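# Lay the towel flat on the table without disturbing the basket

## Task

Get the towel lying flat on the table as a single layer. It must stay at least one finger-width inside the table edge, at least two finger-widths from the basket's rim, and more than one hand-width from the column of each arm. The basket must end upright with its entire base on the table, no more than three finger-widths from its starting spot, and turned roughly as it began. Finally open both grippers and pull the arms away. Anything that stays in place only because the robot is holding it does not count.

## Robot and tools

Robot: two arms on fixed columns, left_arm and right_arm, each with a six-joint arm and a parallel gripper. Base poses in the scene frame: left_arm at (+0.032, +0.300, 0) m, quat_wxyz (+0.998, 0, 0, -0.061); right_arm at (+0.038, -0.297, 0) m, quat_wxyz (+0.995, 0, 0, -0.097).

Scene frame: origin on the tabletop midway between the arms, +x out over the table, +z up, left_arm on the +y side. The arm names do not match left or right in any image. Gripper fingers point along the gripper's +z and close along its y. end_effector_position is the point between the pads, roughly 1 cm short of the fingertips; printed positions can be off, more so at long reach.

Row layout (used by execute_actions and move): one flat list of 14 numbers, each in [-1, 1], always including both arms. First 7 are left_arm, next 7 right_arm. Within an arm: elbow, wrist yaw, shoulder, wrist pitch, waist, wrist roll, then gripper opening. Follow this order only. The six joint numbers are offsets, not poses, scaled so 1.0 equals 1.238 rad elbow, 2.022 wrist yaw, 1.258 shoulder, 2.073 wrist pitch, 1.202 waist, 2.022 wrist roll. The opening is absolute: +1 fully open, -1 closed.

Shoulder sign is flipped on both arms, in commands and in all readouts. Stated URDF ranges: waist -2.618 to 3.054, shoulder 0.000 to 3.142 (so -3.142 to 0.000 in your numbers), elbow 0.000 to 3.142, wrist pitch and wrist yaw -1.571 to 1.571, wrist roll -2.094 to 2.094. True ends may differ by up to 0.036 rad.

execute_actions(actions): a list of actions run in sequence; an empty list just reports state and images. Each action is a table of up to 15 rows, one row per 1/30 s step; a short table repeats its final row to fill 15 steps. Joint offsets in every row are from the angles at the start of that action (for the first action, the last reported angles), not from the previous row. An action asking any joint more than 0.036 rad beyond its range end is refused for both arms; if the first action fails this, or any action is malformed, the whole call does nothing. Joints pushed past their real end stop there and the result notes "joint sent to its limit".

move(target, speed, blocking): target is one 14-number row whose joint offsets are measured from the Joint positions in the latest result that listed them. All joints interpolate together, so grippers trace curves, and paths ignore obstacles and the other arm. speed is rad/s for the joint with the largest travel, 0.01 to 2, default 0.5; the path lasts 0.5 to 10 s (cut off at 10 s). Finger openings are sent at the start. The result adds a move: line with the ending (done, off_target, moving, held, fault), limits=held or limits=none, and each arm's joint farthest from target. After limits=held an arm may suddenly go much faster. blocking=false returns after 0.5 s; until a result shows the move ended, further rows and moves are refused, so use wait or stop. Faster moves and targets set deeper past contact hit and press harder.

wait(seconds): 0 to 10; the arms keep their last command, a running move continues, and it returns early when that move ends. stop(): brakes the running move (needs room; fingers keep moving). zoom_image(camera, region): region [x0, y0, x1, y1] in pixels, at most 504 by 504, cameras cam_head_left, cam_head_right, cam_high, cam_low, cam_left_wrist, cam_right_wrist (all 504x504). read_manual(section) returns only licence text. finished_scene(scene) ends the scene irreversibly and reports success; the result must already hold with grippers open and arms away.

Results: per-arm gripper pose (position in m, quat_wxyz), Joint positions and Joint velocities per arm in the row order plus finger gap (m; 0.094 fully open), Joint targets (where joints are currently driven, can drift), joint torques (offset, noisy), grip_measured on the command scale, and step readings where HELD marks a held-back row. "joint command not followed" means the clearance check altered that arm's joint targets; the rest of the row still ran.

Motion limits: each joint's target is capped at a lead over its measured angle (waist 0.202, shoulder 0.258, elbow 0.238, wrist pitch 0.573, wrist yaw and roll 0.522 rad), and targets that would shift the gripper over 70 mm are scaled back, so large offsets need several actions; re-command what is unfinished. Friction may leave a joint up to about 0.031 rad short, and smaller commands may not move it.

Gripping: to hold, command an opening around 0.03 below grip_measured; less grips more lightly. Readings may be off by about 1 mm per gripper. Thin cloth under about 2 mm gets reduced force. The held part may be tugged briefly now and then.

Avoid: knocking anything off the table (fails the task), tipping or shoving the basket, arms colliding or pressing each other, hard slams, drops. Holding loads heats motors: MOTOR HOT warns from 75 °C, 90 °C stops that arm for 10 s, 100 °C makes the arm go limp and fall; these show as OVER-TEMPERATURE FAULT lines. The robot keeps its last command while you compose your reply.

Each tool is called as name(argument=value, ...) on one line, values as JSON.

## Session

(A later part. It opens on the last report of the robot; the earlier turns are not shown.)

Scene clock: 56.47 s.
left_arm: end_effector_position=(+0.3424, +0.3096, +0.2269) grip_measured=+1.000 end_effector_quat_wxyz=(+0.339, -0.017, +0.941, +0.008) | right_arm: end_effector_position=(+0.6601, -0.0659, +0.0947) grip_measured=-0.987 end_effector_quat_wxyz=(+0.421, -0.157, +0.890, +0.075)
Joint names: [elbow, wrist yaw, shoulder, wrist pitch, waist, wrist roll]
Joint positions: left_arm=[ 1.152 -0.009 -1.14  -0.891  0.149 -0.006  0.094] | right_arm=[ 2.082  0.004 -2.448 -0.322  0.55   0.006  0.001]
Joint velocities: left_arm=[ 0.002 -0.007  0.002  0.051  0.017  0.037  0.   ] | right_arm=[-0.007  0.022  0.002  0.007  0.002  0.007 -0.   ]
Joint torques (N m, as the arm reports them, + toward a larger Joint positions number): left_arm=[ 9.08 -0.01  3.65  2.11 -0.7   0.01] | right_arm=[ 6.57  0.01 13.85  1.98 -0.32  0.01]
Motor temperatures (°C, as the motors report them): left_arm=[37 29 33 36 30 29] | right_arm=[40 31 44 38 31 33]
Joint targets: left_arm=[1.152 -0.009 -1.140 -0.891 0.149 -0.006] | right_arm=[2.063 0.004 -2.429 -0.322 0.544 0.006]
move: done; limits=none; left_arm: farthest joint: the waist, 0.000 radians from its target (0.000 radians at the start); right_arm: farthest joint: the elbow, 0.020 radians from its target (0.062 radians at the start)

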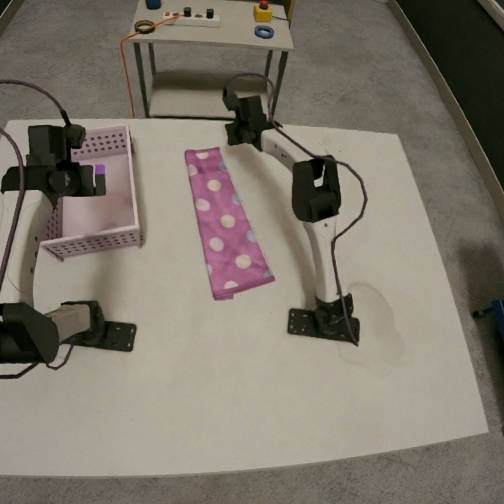

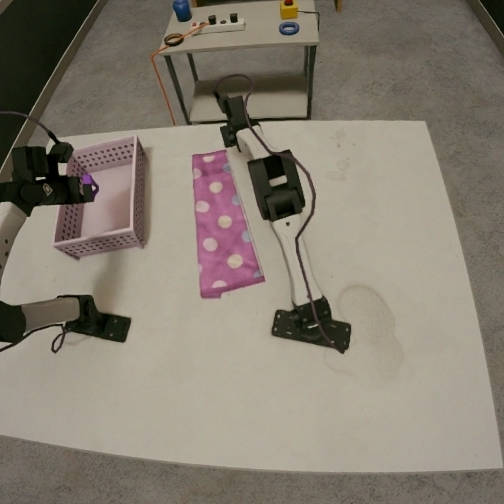

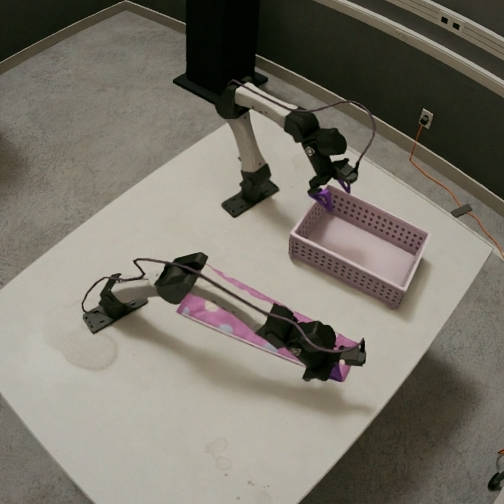

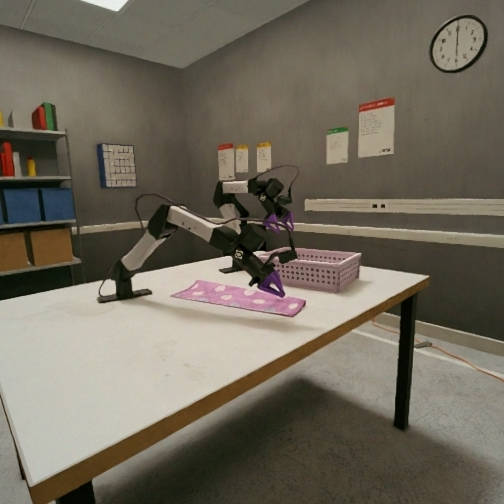

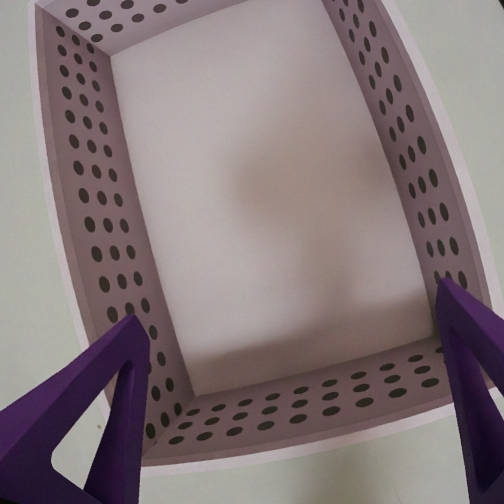

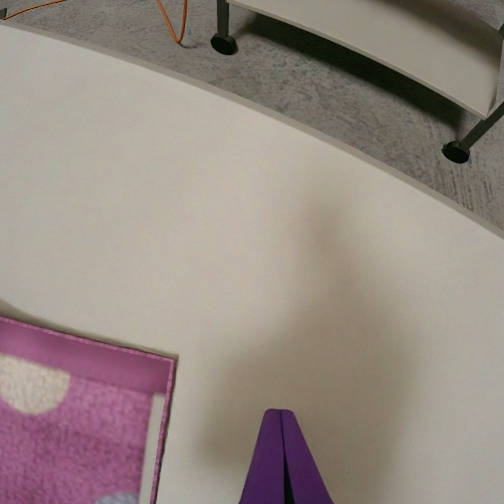

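move(target=[0,0,0,0,0,0,1, 0,0,-0.04,0,0.068,0.12,0], speed=0.25)

move(target=[0,0,0,0,0,0,1, 0,0,-0.09,-0.01,0,0,0], speed=0.08)

Scene clock: 62.40 s.
left_arm: end_effector_position=(+0.3424, +0.3096, +0.2269) grip_measured=+1.000 end_effector_quat_wxyz=(+0.339, -0.017, +0.941, +0.008) | right_arm: end_effector_position=(+0.6403, -0.0210, +0.0718) grip_measured=-0.002 end_effector_quat_wxyz=(+0.389, -0.085, +0.908, +0.134)
Joint names: [elbow, wrist yaw, shoulder, wrist pitch, waist, wrist roll]
Joint positions: left_arm=[ 1.152 -0.009 -1.14  -0.891  0.149 -0.006  0.094] | right_arm=[ 2.082  0.004 -2.483 -0.322  0.624  0.242  0.047]
Joint velocities: left_arm=[-0.017 -0.007 -0.007  0.051  0.012 -0.037  0.   ] | right_arm=[-0.012  0.066 -0.012 -0.022  0.007 -0.007 -0.   ]
Joint torques (N m, as the arm reports them, + toward a larger Joint positions number): left_arm=[ 9.06 -0.02  3.67  2.11 -0.71  0.01] | right_arm=[ 8.06  0.03 11.8   1.93  0.54  0.04]
Motor temperatures (°C, as the motors report them): left_arm=[38 29 33 36 30 29] | right_arm=[40 31 48 39 31 33]
Joint targets: left_arm=[1.152 -0.009 -1.140 -0.891 0.149 -0.006] | right_arm=[2.082 0.004 -2.498 -0.322 0.631 0.249]
move: done; limits=none; left_arm: farthest joint: the waist, 0.000 radians from its target (0.000 radians at the start); right_arm: farthest joint: the shoulder, 0.015 radians from its target (0.051 radians at the start)

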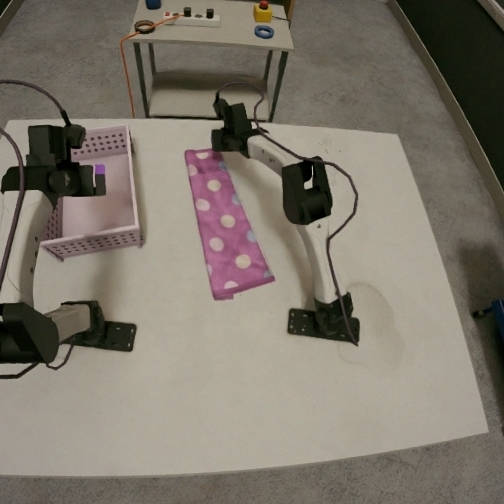

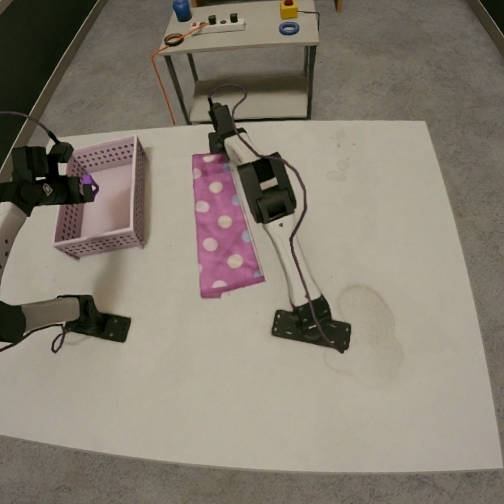

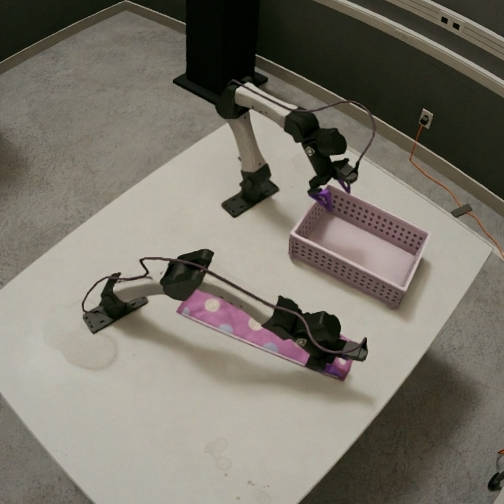

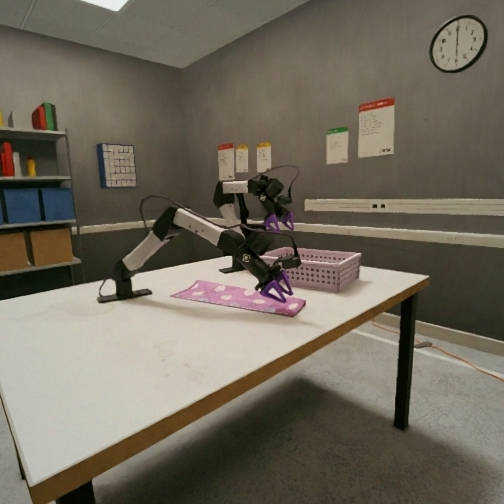

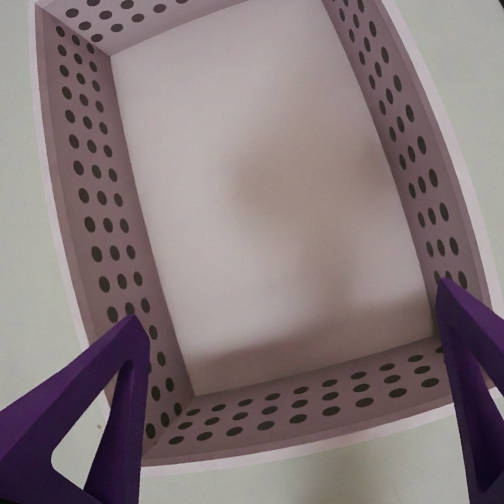

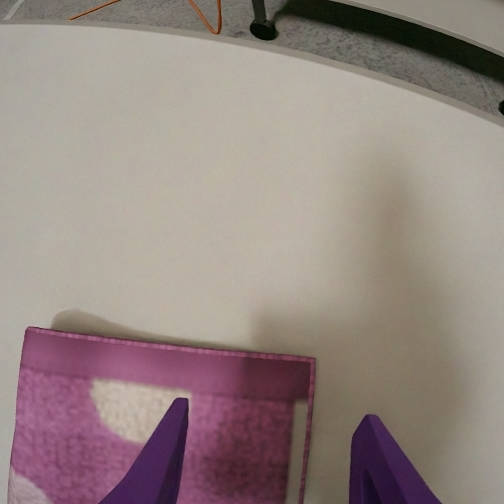

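Scene clock: 64.03 s.
left_arm: end_effector_position=(+0.3424, +0.3096, +0.2269) grip_measured=+1.000 end_effector_quat_wxyz=(+0.339, -0.017, +0.941, +0.008) | right_arm: end_effector_position=(+0.6359, -0.0231, +0.0238) grip_measured=-0.002 end_effector_quat_wxyz=(+0.356, -0.086, +0.922, +0.122)
Joint names: [elbow, wrist yaw, shoulder, wrist pitch, waist, wrist roll]
Joint positions: left_arm=[ 1.152 -0.009 -1.14  -0.891  0.149 -0.006  0.094] | right_arm=[ 2.082  0.004 -2.558 -0.322  0.624  0.242  0.047]
Joint velocities: left_arm=[-0.007 -0.051 -0.007 -0.007  0.007  0.051  0.   ] | right_arm=[ 0.002 -0.007 -0.012 -0.007  0.002 -0.081 -0.   ]
Joint torques (N m, as the arm reports them, + toward a larger Joint positions number): left_arm=[ 9.07 -0.02  3.65  2.11 -0.7   0.01] | right_arm=[ 7.88  0.03 10.42  1.59  0.    0.  ]
Motor temperatures (°C, as the motors report them): left_arm=[38 29 33 36 30 29] | right_arm=[40 31 49 39 31 33]
Joint targets: left_arm=[1.152 -0.009 -1.140 -0.891 0.149 -0.006] | right_arm=[2.082 0.004 -2.597 -0.342 0.624 0.242]
move: off_target (right_arm); limits=none; left_arm: farthest joint: the waist, 0.000 radians from its target (0.000 radians at the start); right_arm: farthest joint: the shoulder, 0.038 radians from its target (0.113 radians at the start)

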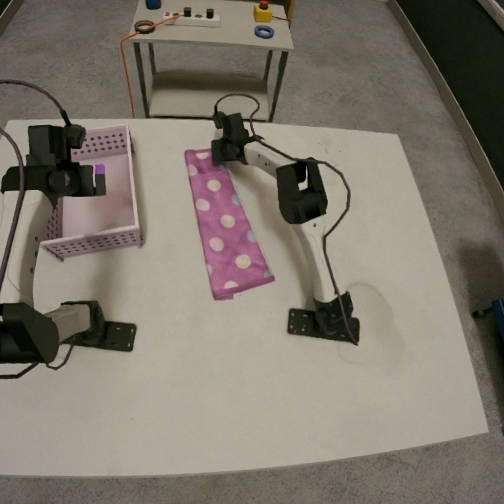

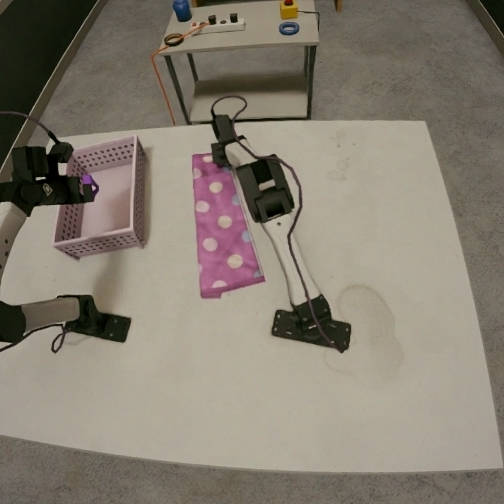

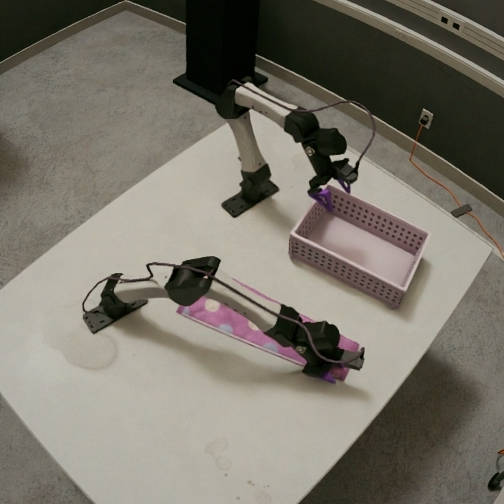

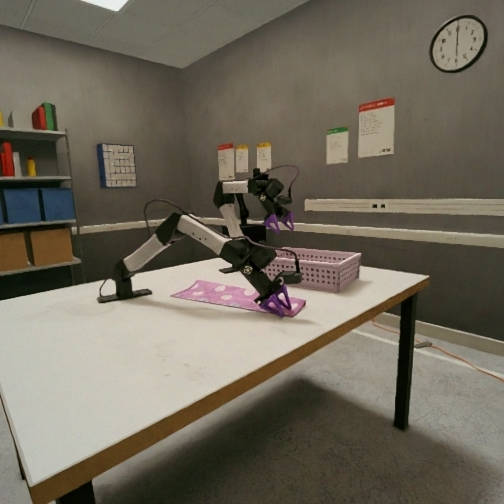

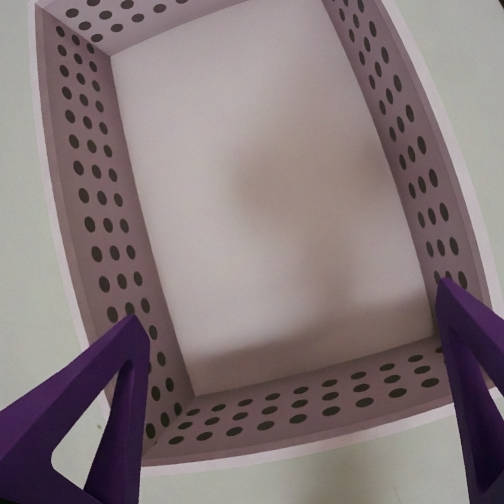

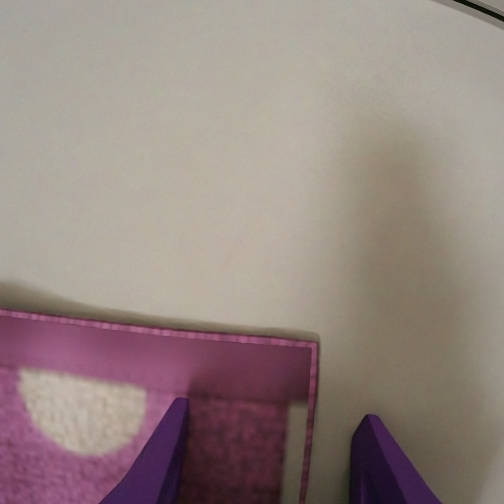

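execute_actions(actions=[[[0,0,0,0,0,0,1,-0.01,0,-0.035,-0.01,0,0,-0.2],[0,0,0,0,0,0,1,-0.01,0,-0.035,-0.01,0,0,-0.2],[0,0,0,0,0,0,1,-0.01,0,-0.035,-0.01,0,0,-0.2],[0,0,0,0,0,0,1,-0.01,0,-0.035,-0.01,0,0,-0.2],[0,0,0,0,0,0,1,-0.01,0,-0.035,-0.01,0,0,-0.4]],[[0,0,0,0,0,0,1,-0.01,0,-0.035,-0.01,0,0,-0.65]],[[0,0,0,0,0,0,1,-0.01,0,-0.035,-0.01,0,0,-0.85]],[[0,0,0,0,0,0,1,-0.01,0,-0.035,-0.01,0,0,-1]]])

Scene clock: 71.20 s.
left_arm: end_effector_position=(+0.3424, +0.3096, +0.2269) grip_measured=+1.000 end_effector_quat_wxyz=(+0.339, -0.017, +0.941, +0.008) | right_arm: end_effector_position=(+0.6368, -0.0199, +0.0236) grip_measured=-0.940 end_effector_quat_wxyz=(+0.359, -0.089, +0.920, +0.130)
Joint names: [elbow, wrist yaw, shoulder, wrist pitch, waist, wrist roll]
Joint positions: left_arm=[ 1.152 -0.009 -1.14  -0.891  0.149 -0.006  0.094] | right_arm=[ 2.082 -0.011 -2.563 -0.307  0.624  0.242  0.003]
Joint velocities: left_arm=[ 0.012  0.037 -0.007  0.066 -0.012 -0.037  0.   ] | right_arm=[-0.007  0.051 -0.012 -0.051  0.002  0.022 -0.001]
Joint torques (N m, as the arm reports them, + toward a larger Joint positions number): left_arm=[ 9.08 -0.02  3.66  2.11 -0.71  0.01] | right_arm=[ 6.95  0.03 10.1   1.59  0.01 -0.01]
Motor temperatures (°C, as the motors report them): left_arm=[38 29 33 37 30 29] | right_arm=[40 31 50 38 31 33]
Joint targets: left_arm=[1.152 -0.009 -1.140 -0.891 0.149 -0.006] | right_arm=[2.070 -0.010 -2.607 -0.330 0.624 0.242]
Step readings (joint positions; steps 1 to 15: 1st action; 16 to 30: 2nd action; 31 to 45: 3rd action; 46 to 60: 4th action):
0: left_arm=[1.152 -0.009 -1.140 -0.891 0.149 -0.006] | right_arm=[2.082 0.004 -2.558 -0.322 0.624 0.242]
1: left_arm=[1.152 -0.009 -1.140 -0.891 0.149 -0.006] | right_arm=[2.082 0.004 -2.560 -0.322 0.624 0.242]
2: left_arm=[1.152 -0.009 -1.140 -0.891 0.149 -0.006] | right_arm=[2.082 0.006 -2.561 -0.321 0.624 0.242]
4: left_arm=[1.152 -0.009 -1.140 -0.891 0.149 -0.006] | right_arm=[2.082 0.006 -2.561 -0.320 0.624 0.242]
8: left_arm=[1.152 -0.009 -1.140 -0.891 0.149 -0.006] | right_arm=[2.082 0.001 -2.563 -0.317 0.624 0.242]
15: left_arm=[1.152 -0.009 -1.140 -0.891 0.149 -0.006] | right_arm=[2.082 -0.001 -2.563 -0.317 0.624 0.242]
16: left_arm=[1.152 -0.009 -1.140 -0.891 0.149 -0.006] | right_arm=[2.082 -0.002 -2.563 -0.316 0.624 0.242]
17: left_arm=[1.152 -0.009 -1.140 -0.891 0.149 -0.006] | right_arm=[2.082 -0.004 -2.563 -0.314 0.624 0.242]
19: left_arm=[1.152 -0.009 -1.140 -0.891 0.149 -0.006] | right_arm=[2.082 -0.007 -2.563 -0.313 0.624 0.242]
23: left_arm=[1.152 -0.009 -1.140 -0.891 0.149 -0.006] | right_arm=[2.082 -0.008 -2.563 -0.312 0.624 0.242]
30: left_arm=[1.152 -0.009 -1.140 -0.891 0.149 -0.006] | right_arm=[2.082 -0.008 -2.563 -0.312 0.624 0.242]
31: left_arm=[1.152 -0.009 -1.140 -0.891 0.149 -0.006] | right_arm=[2.082 -0.010 -2.563 -0.312 0.624 0.242]
32: left_arm=[1.152 -0.009 -1.140 -0.891 0.149 -0.006] | right_arm=[2.082 -0.010 -2.563 -0.310 0.624 0.242]
34: left_arm=[1.152 -0.009 -1.140 -0.891 0.149 -0.006] | right_arm=[2.082 -0.010 -2.563 -0.309 0.624 0.242]
38: left_arm=[1.152 -0.009 -1.140 -0.891 0.149 -0.006] | right_arm=[2.082 -0.010 -2.563 -0.309 0.624 0.242]
45: left_arm=[1.152 -0.009 -1.140 -0.891 0.149 -0.006] | right_arm=[2.082 -0.010 -2.563 -0.309 0.624 0.242]
46: left_arm=[1.152 -0.009 -1.140 -0.891 0.149 -0.006] | right_arm=[2.082 -0.010 -2.563 -0.309 0.624 0.242]
47: left_arm=[1.152 -0.009 -1.140 -0.891 0.149 -0.006] | right_arm=[2.082 -0.011 -2.563 -0.307 0.624 0.242]
49: left_arm=[1.152 -0.009 -1.140 -0.891 0.149 -0.006] | right_arm=[2.082 -0.011 -2.563 -0.307 0.624 0.242]
53: left_arm=[1.152 -0.009 -1.140 -0.891 0.149 -0.006] | right_arm=[2.082 -0.011 -2.563 -0.307 0.624 0.242]
60: Joint positions above

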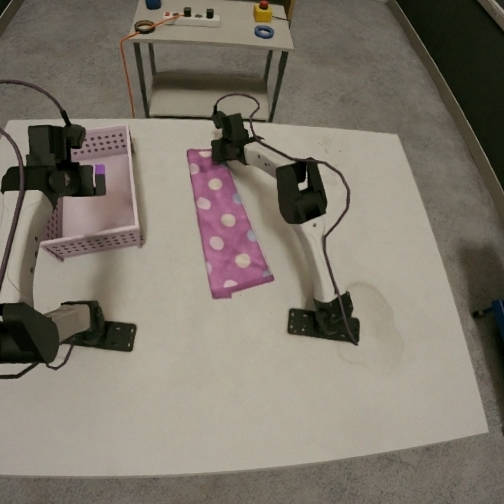

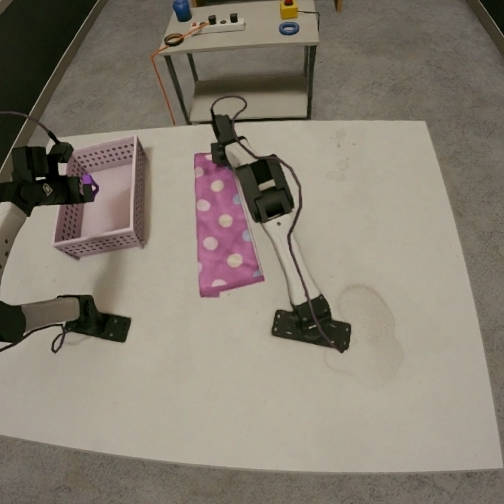

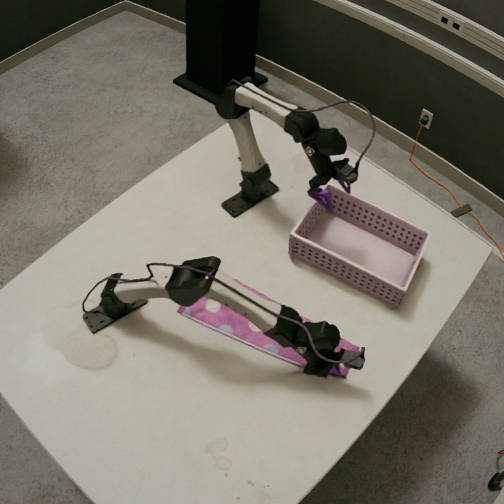

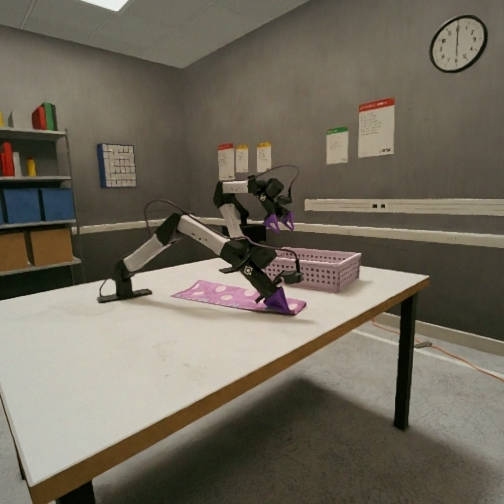

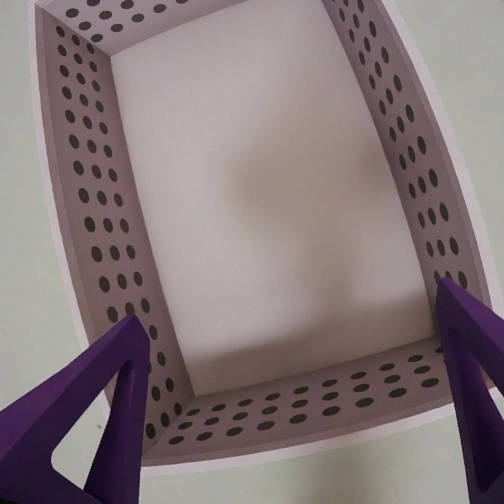

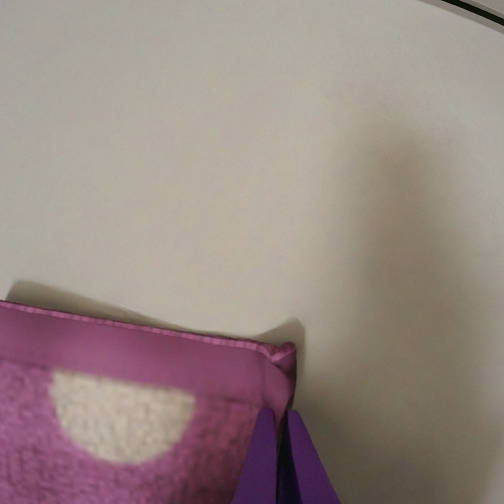

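move(target=[0,0,0,0,0,0,1, -0.1,0,0.22,-0.17,-0.1,0,-1], speed=0.25)

move(target=[0,0,0,0,-0.6,0,1, -0.05,0,0.03,0,-0.55,0.2,-1], speed=0.3)

Scene clock: 77.50 s.
left_arm: end_effector_position=(+0.3424, +0.3096, +0.2269) grip_measured=+1.000 end_effector_quat_wxyz=(+0.339, -0.017, +0.941, +0.008) | right_arm: end_effector_position=(+0.5953, -0.1110, +0.0849) grip_measured=-0.940 end_effector_quat_wxyz=(+0.283, -0.038, +0.954, +0.087)
Joint names: [elbow, wrist yaw, shoulder, wrist pitch, waist, wrist roll]
Joint positions: left_arm=[ 1.152 -0.009 -1.14  -0.891  0.149 -0.006  0.094] | right_arm=[ 1.978 -0.011 -2.305 -0.643  0.512  0.242  0.003]
Joint velocities: left_arm=[ 0.002  0.037 -0.007 -0.037 -0.007  0.066  0.   ] | right_arm=[-0.002 -0.081  0.022 -0.066  0.002  0.081  0.   ]
Joint torques (N m, as the arm reports them, + toward a larger Joint positions number): left_arm=[ 9.08 -0.02  3.66  2.11 -0.69  0.02] | right_arm=[ 6.3   0.02 12.77  1.39 -0.62 -0.01]
Motor temperatures (°C, as the motors report them): left_arm=[38 29 33 37 30 29] | right_arm=[40 31 51 38 31 33]
Joint targets: left_arm=[1.152 -0.009 -1.140 -0.891 0.149 -0.006] | right_arm=[1.958 -0.011 -2.286 -0.660 0.503 0.242]
move: done; limits=none; left_arm: farthest joint: the waist, 0.000 radians from its target (0.000 radians at the start); right_arm: farthest joint: the elbow, 0.020 radians from its target (0.124 radians at the start)

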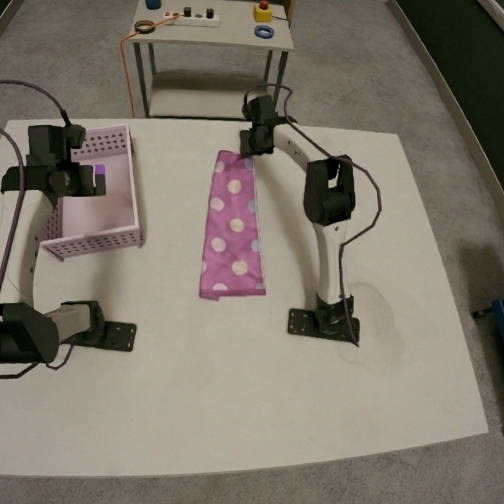

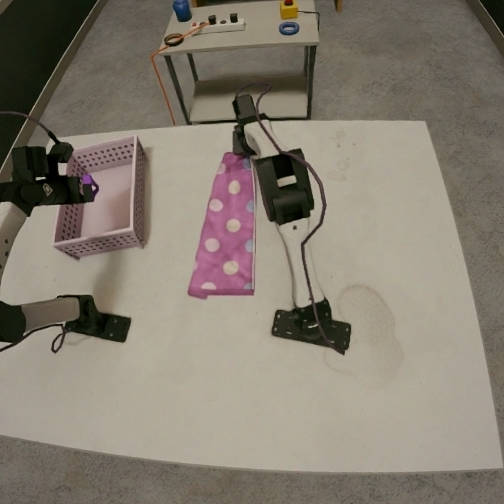

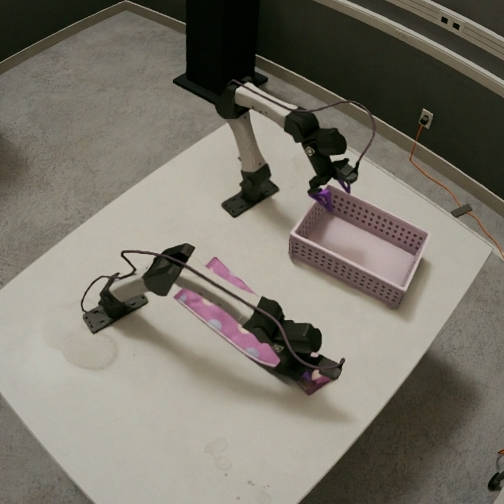

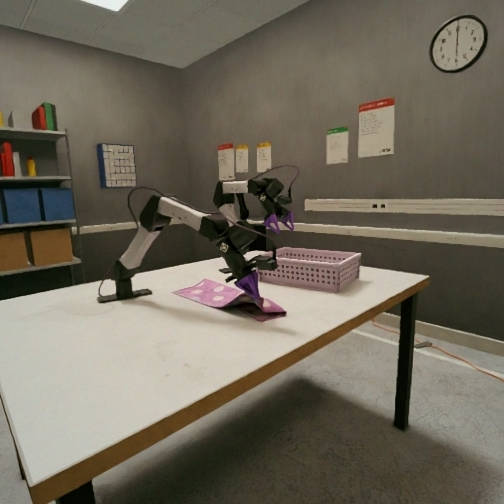

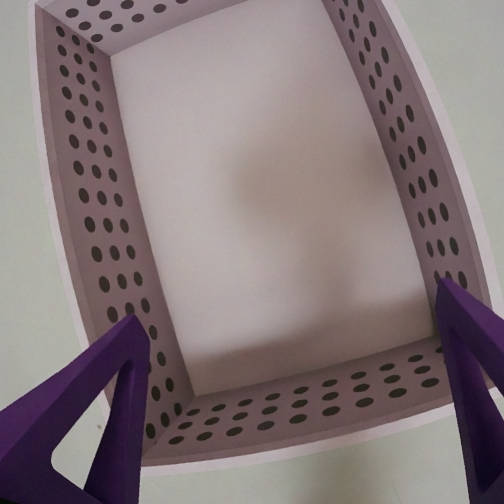

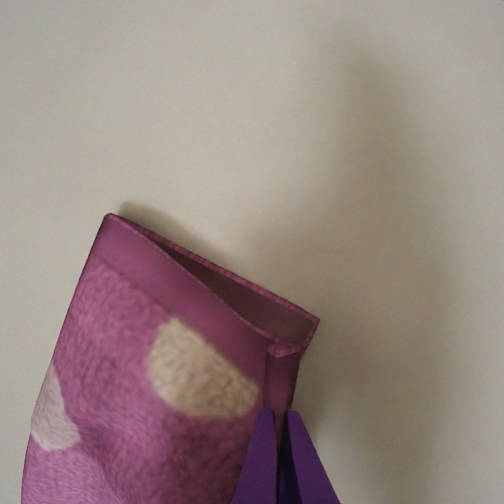

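Scene clock: 80.47 s.
left_arm: end_effector_position=(+0.2736, +0.1045, +0.2269) grip_measured=+1.000 end_effector_quat_wxyz=(+0.320, +0.312, +0.888, -0.111) | right_arm: end_effector_position=(+0.5828, -0.4888, +0.0765) grip_measured=-0.940 end_effector_quat_wxyz=(+0.278, +0.451, +0.847, +0.047)
Joint names: [elbow, wrist yaw, shoulder, wrist pitch, waist, wrist roll]
Joint positions: left_arm=[ 1.152 -0.009 -1.14  -0.891 -0.562 -0.006  0.094] | right_arm=[ 1.934 -0.011 -2.289 -0.643 -0.149  0.639  0.003]
Joint velocities: left_arm=[-0.012  0.007 -0.012  0.066 -0.002  0.022  0.   ] | right_arm=[-0.002 -0.007  0.012 -0.022  0.017 -0.037 -0.   ]
Joint torques (N m, as the arm reports them, + toward a larger Joint positions number): left_arm=[ 9.07 -0.02  3.66  2.11 -1.44  0.01] | right_arm=[ 6.41  0.04 12.86  1.51  0.03  0.02]
Motor temperatures (°C, as the motors report them): left_arm=[39 29 33 37 30 29] | right_arm=[40 31 53 38 31 33]
Joint targets: left_arm=[1.152 -0.009 -1.140 -0.891 -0.572 -0.006] | right_arm=[1.916 -0.011 -2.267 -0.643 -0.149 0.646]
move: off_target (right_arm); limits=none; left_arm: farthest joint: the waist, 0.011 radians from its target (0.721 radians at the start); right_arm: farthest joint: the shoulder, 0.022 radians from its target (0.037 radians at the start)

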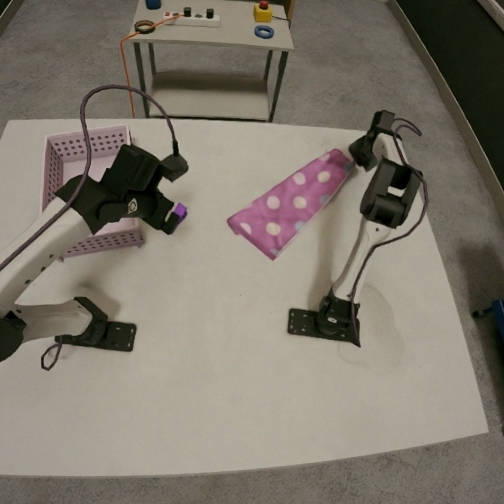

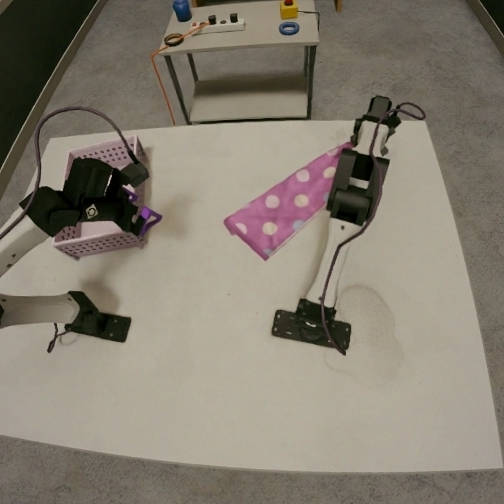

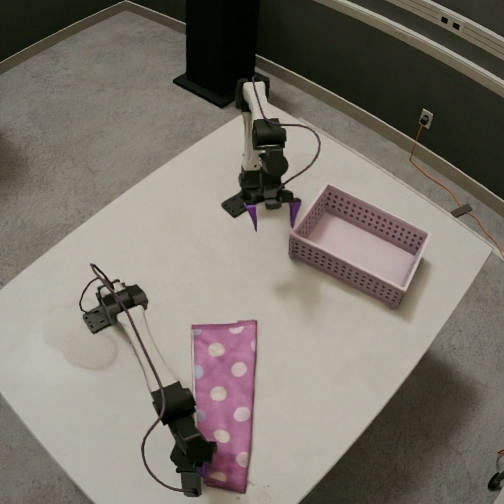

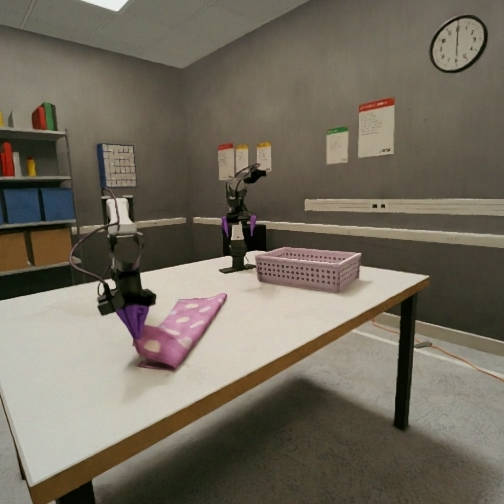

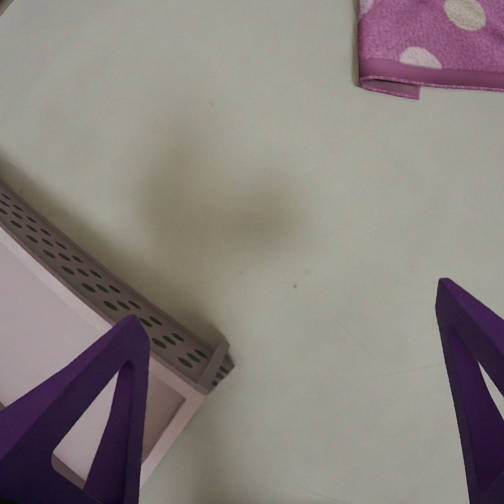

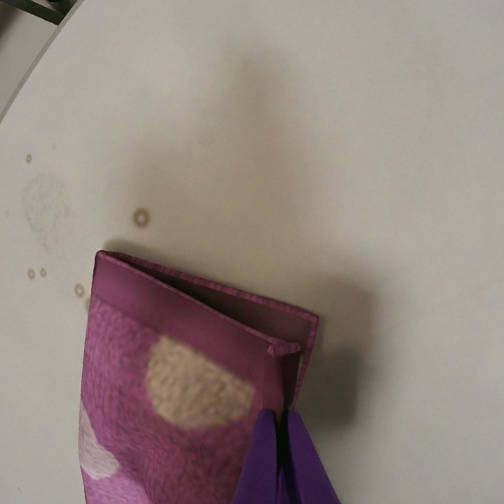

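move(target=[0,0,0,0,0,0,1, -0.375,0,0.295,-0.1,-0.174,0.2,-1], speed=0.25)

Scene clock: 88.90 s.
left_arm: end_effector_position=(+0.2736, +0.1045, +0.2269) grip_measured=+1.000 end_effector_quat_wxyz=(+0.320, +0.312, +0.888, -0.111) | right_arm: end_effector_position=(+0.4083, -0.5176, +0.0705) grip_measured=-0.940 end_effector_quat_wxyz=(+0.136, +0.703, +0.697, +0.040)
Joint names: [elbow, wrist yaw, shoulder, wrist pitch, waist, wrist roll]
Joint positions: left_arm=[ 1.152 -0.009 -1.14  -0.891 -0.562 -0.006  0.094] | right_arm=[ 1.488 -0.011 -1.94  -0.833 -0.35   1.037  0.003]
Joint velocities: left_arm=[-0.022 -0.022 -0.007  0.007 -0.012 -0.051  0.   ] | right_arm=[-0.002 -0.037  0.012  0.037 -0.012  0.051 -0.   ]
Joint torques (N m, as the arm reports them, + toward a larger Joint positions number): left_arm=[ 9.08 -0.01  3.65  2.11 -0.7   0.01] | right_arm=[ 5.75  0.08  9.85  0.73 -0.61  0.05]
Motor temperatures (°C, as the motors report them): left_arm=[39 29 33 37 30 29] | right_arm=[40 31 55 38 31 33]
Joint targets: left_arm=[1.152 -0.009 -1.140 -0.891 -0.562 -0.006] | right_arm=[1.470 -0.011 -1.918 -0.850 -0.358 1.044]
move: off_target (right_arm); limits=none; left_arm: farthest joint: the waist, 0.000 radians from its target (0.000 radians at the start); right_arm: farthest joint: the shoulder, 0.023 radians from its target (0.372 radians at the start)

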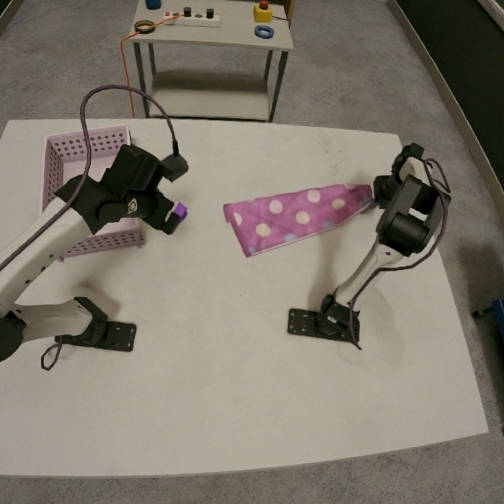

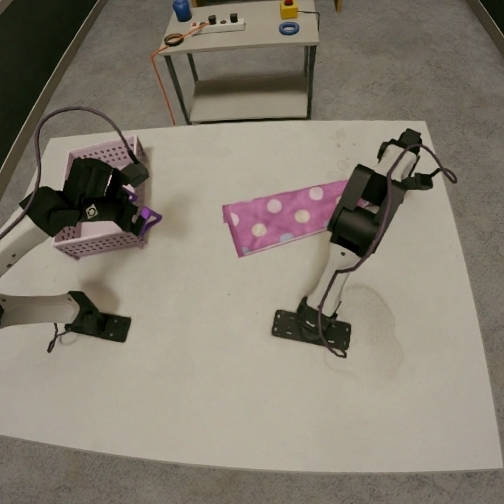

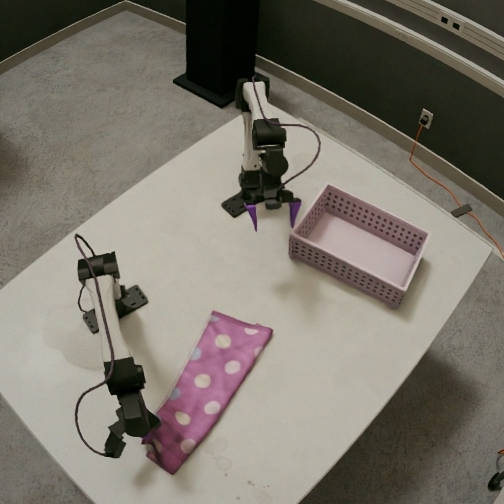

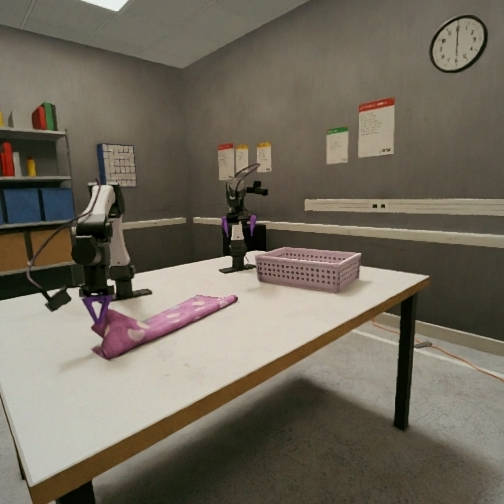

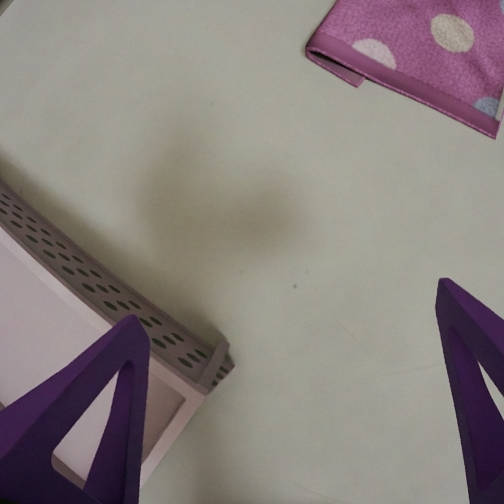

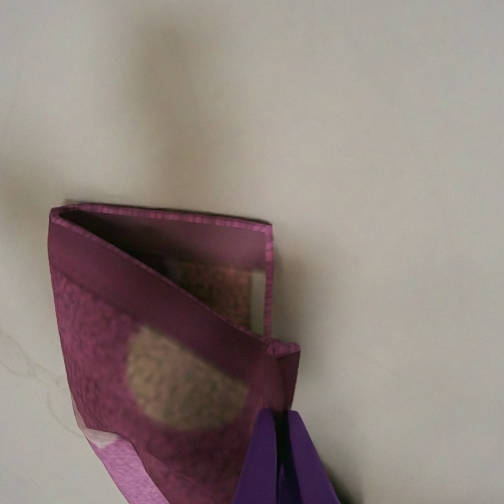

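move(target=[0.043,0,-0.567,0.26,-0.32,0.13,0, 0,0,0,0,0,0,-1], speed=0.5)

Scene clock: 94.83 s.
left_arm: end_effector_position=(+0.2523, -0.0934, +0.0558) grip_measured=+0.002 end_effector_quat_wxyz=(+0.252, +0.587, +0.763, -0.104) | right_arm: end_effector_position=(+0.4082, -0.5176, +0.0705) grip_measured=-0.940 end_effector_quat_wxyz=(+0.136, +0.703, +0.697, +0.040)
Joint names: [elbow, wrist yaw, shoulder, wrist pitch, waist, wrist roll]
Joint positions: left_arm=[ 1.186 -0.009 -1.844 -0.36  -0.941  0.251  0.047] | right_arm=[ 1.488 -0.011 -1.94  -0.833 -0.35   1.038  0.003]
Joint velocities: left_arm=[-0.002 -0.007 -0.012 -0.007  0.002 -0.037 -0.001] | right_arm=[ 0.002 -0.037  0.027 -0.066  0.007 -0.022  0.001]
Joint torques (N m, as the arm reports them, + toward a larger Joint positions number): left_arm=[ 9.99  0.01  9.41  1.94 -1.13  0.07] | right_arm=[ 7.13  0.08  8.41  0.94  0.01 -0.03]
Motor temperatures (°C, as the motors report them): left_arm=[39 29 33 38 30 29] | right_arm=[40 31 55 37 31 33]
Joint targets: left_arm=[1.205 -0.009 -1.854 -0.352 -0.946 0.257] | right_arm=[1.488 -0.011 -1.940 -0.833 -0.350 1.037]
move: done; limits=none; left_arm: farthest joint: the elbow, 0.019 radians from its target (0.053 radians at the start); right_arm: farthest joint: the wrist roll, 0.001 radians from its target (0.001 radians at the start)

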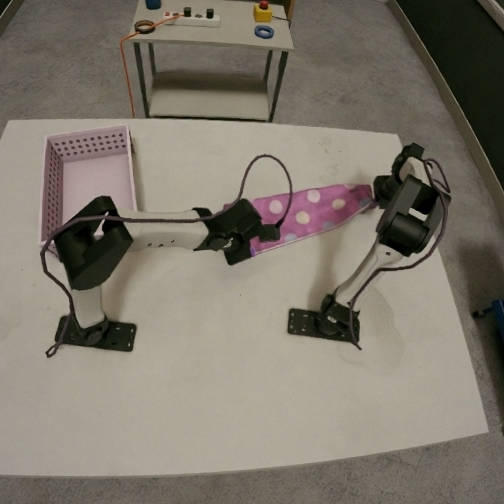

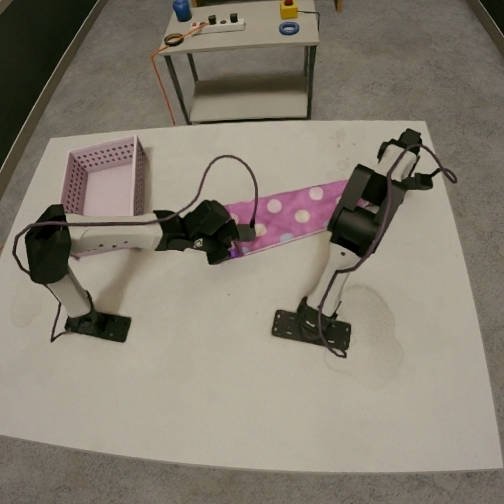

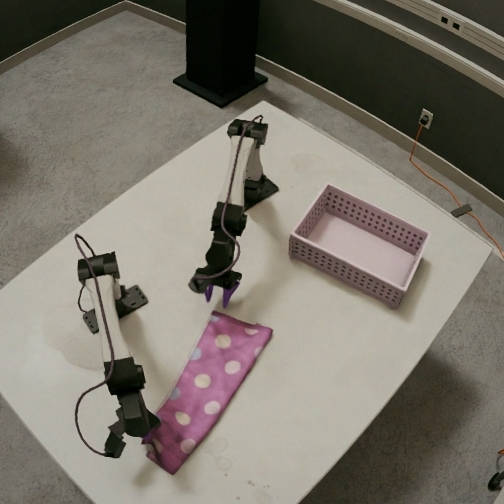

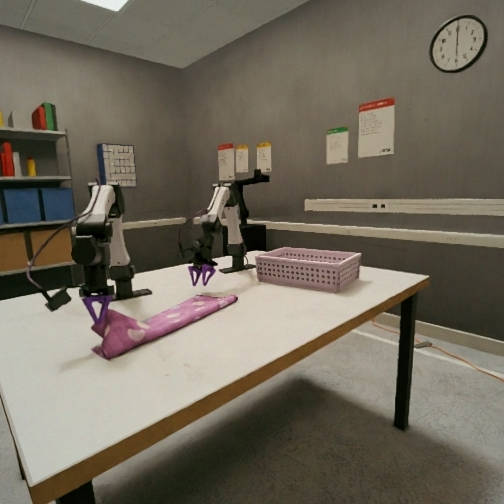

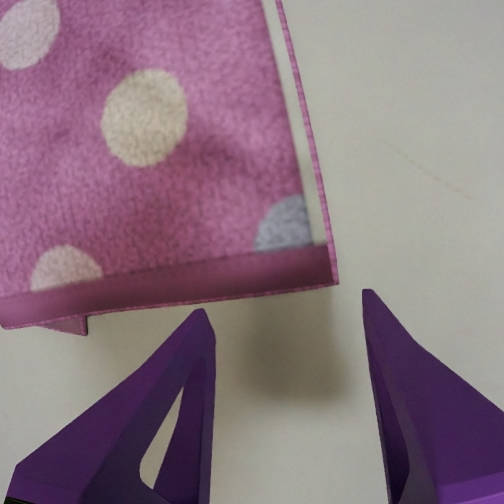

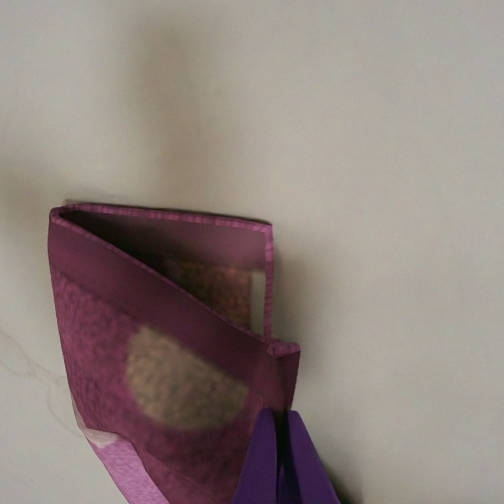

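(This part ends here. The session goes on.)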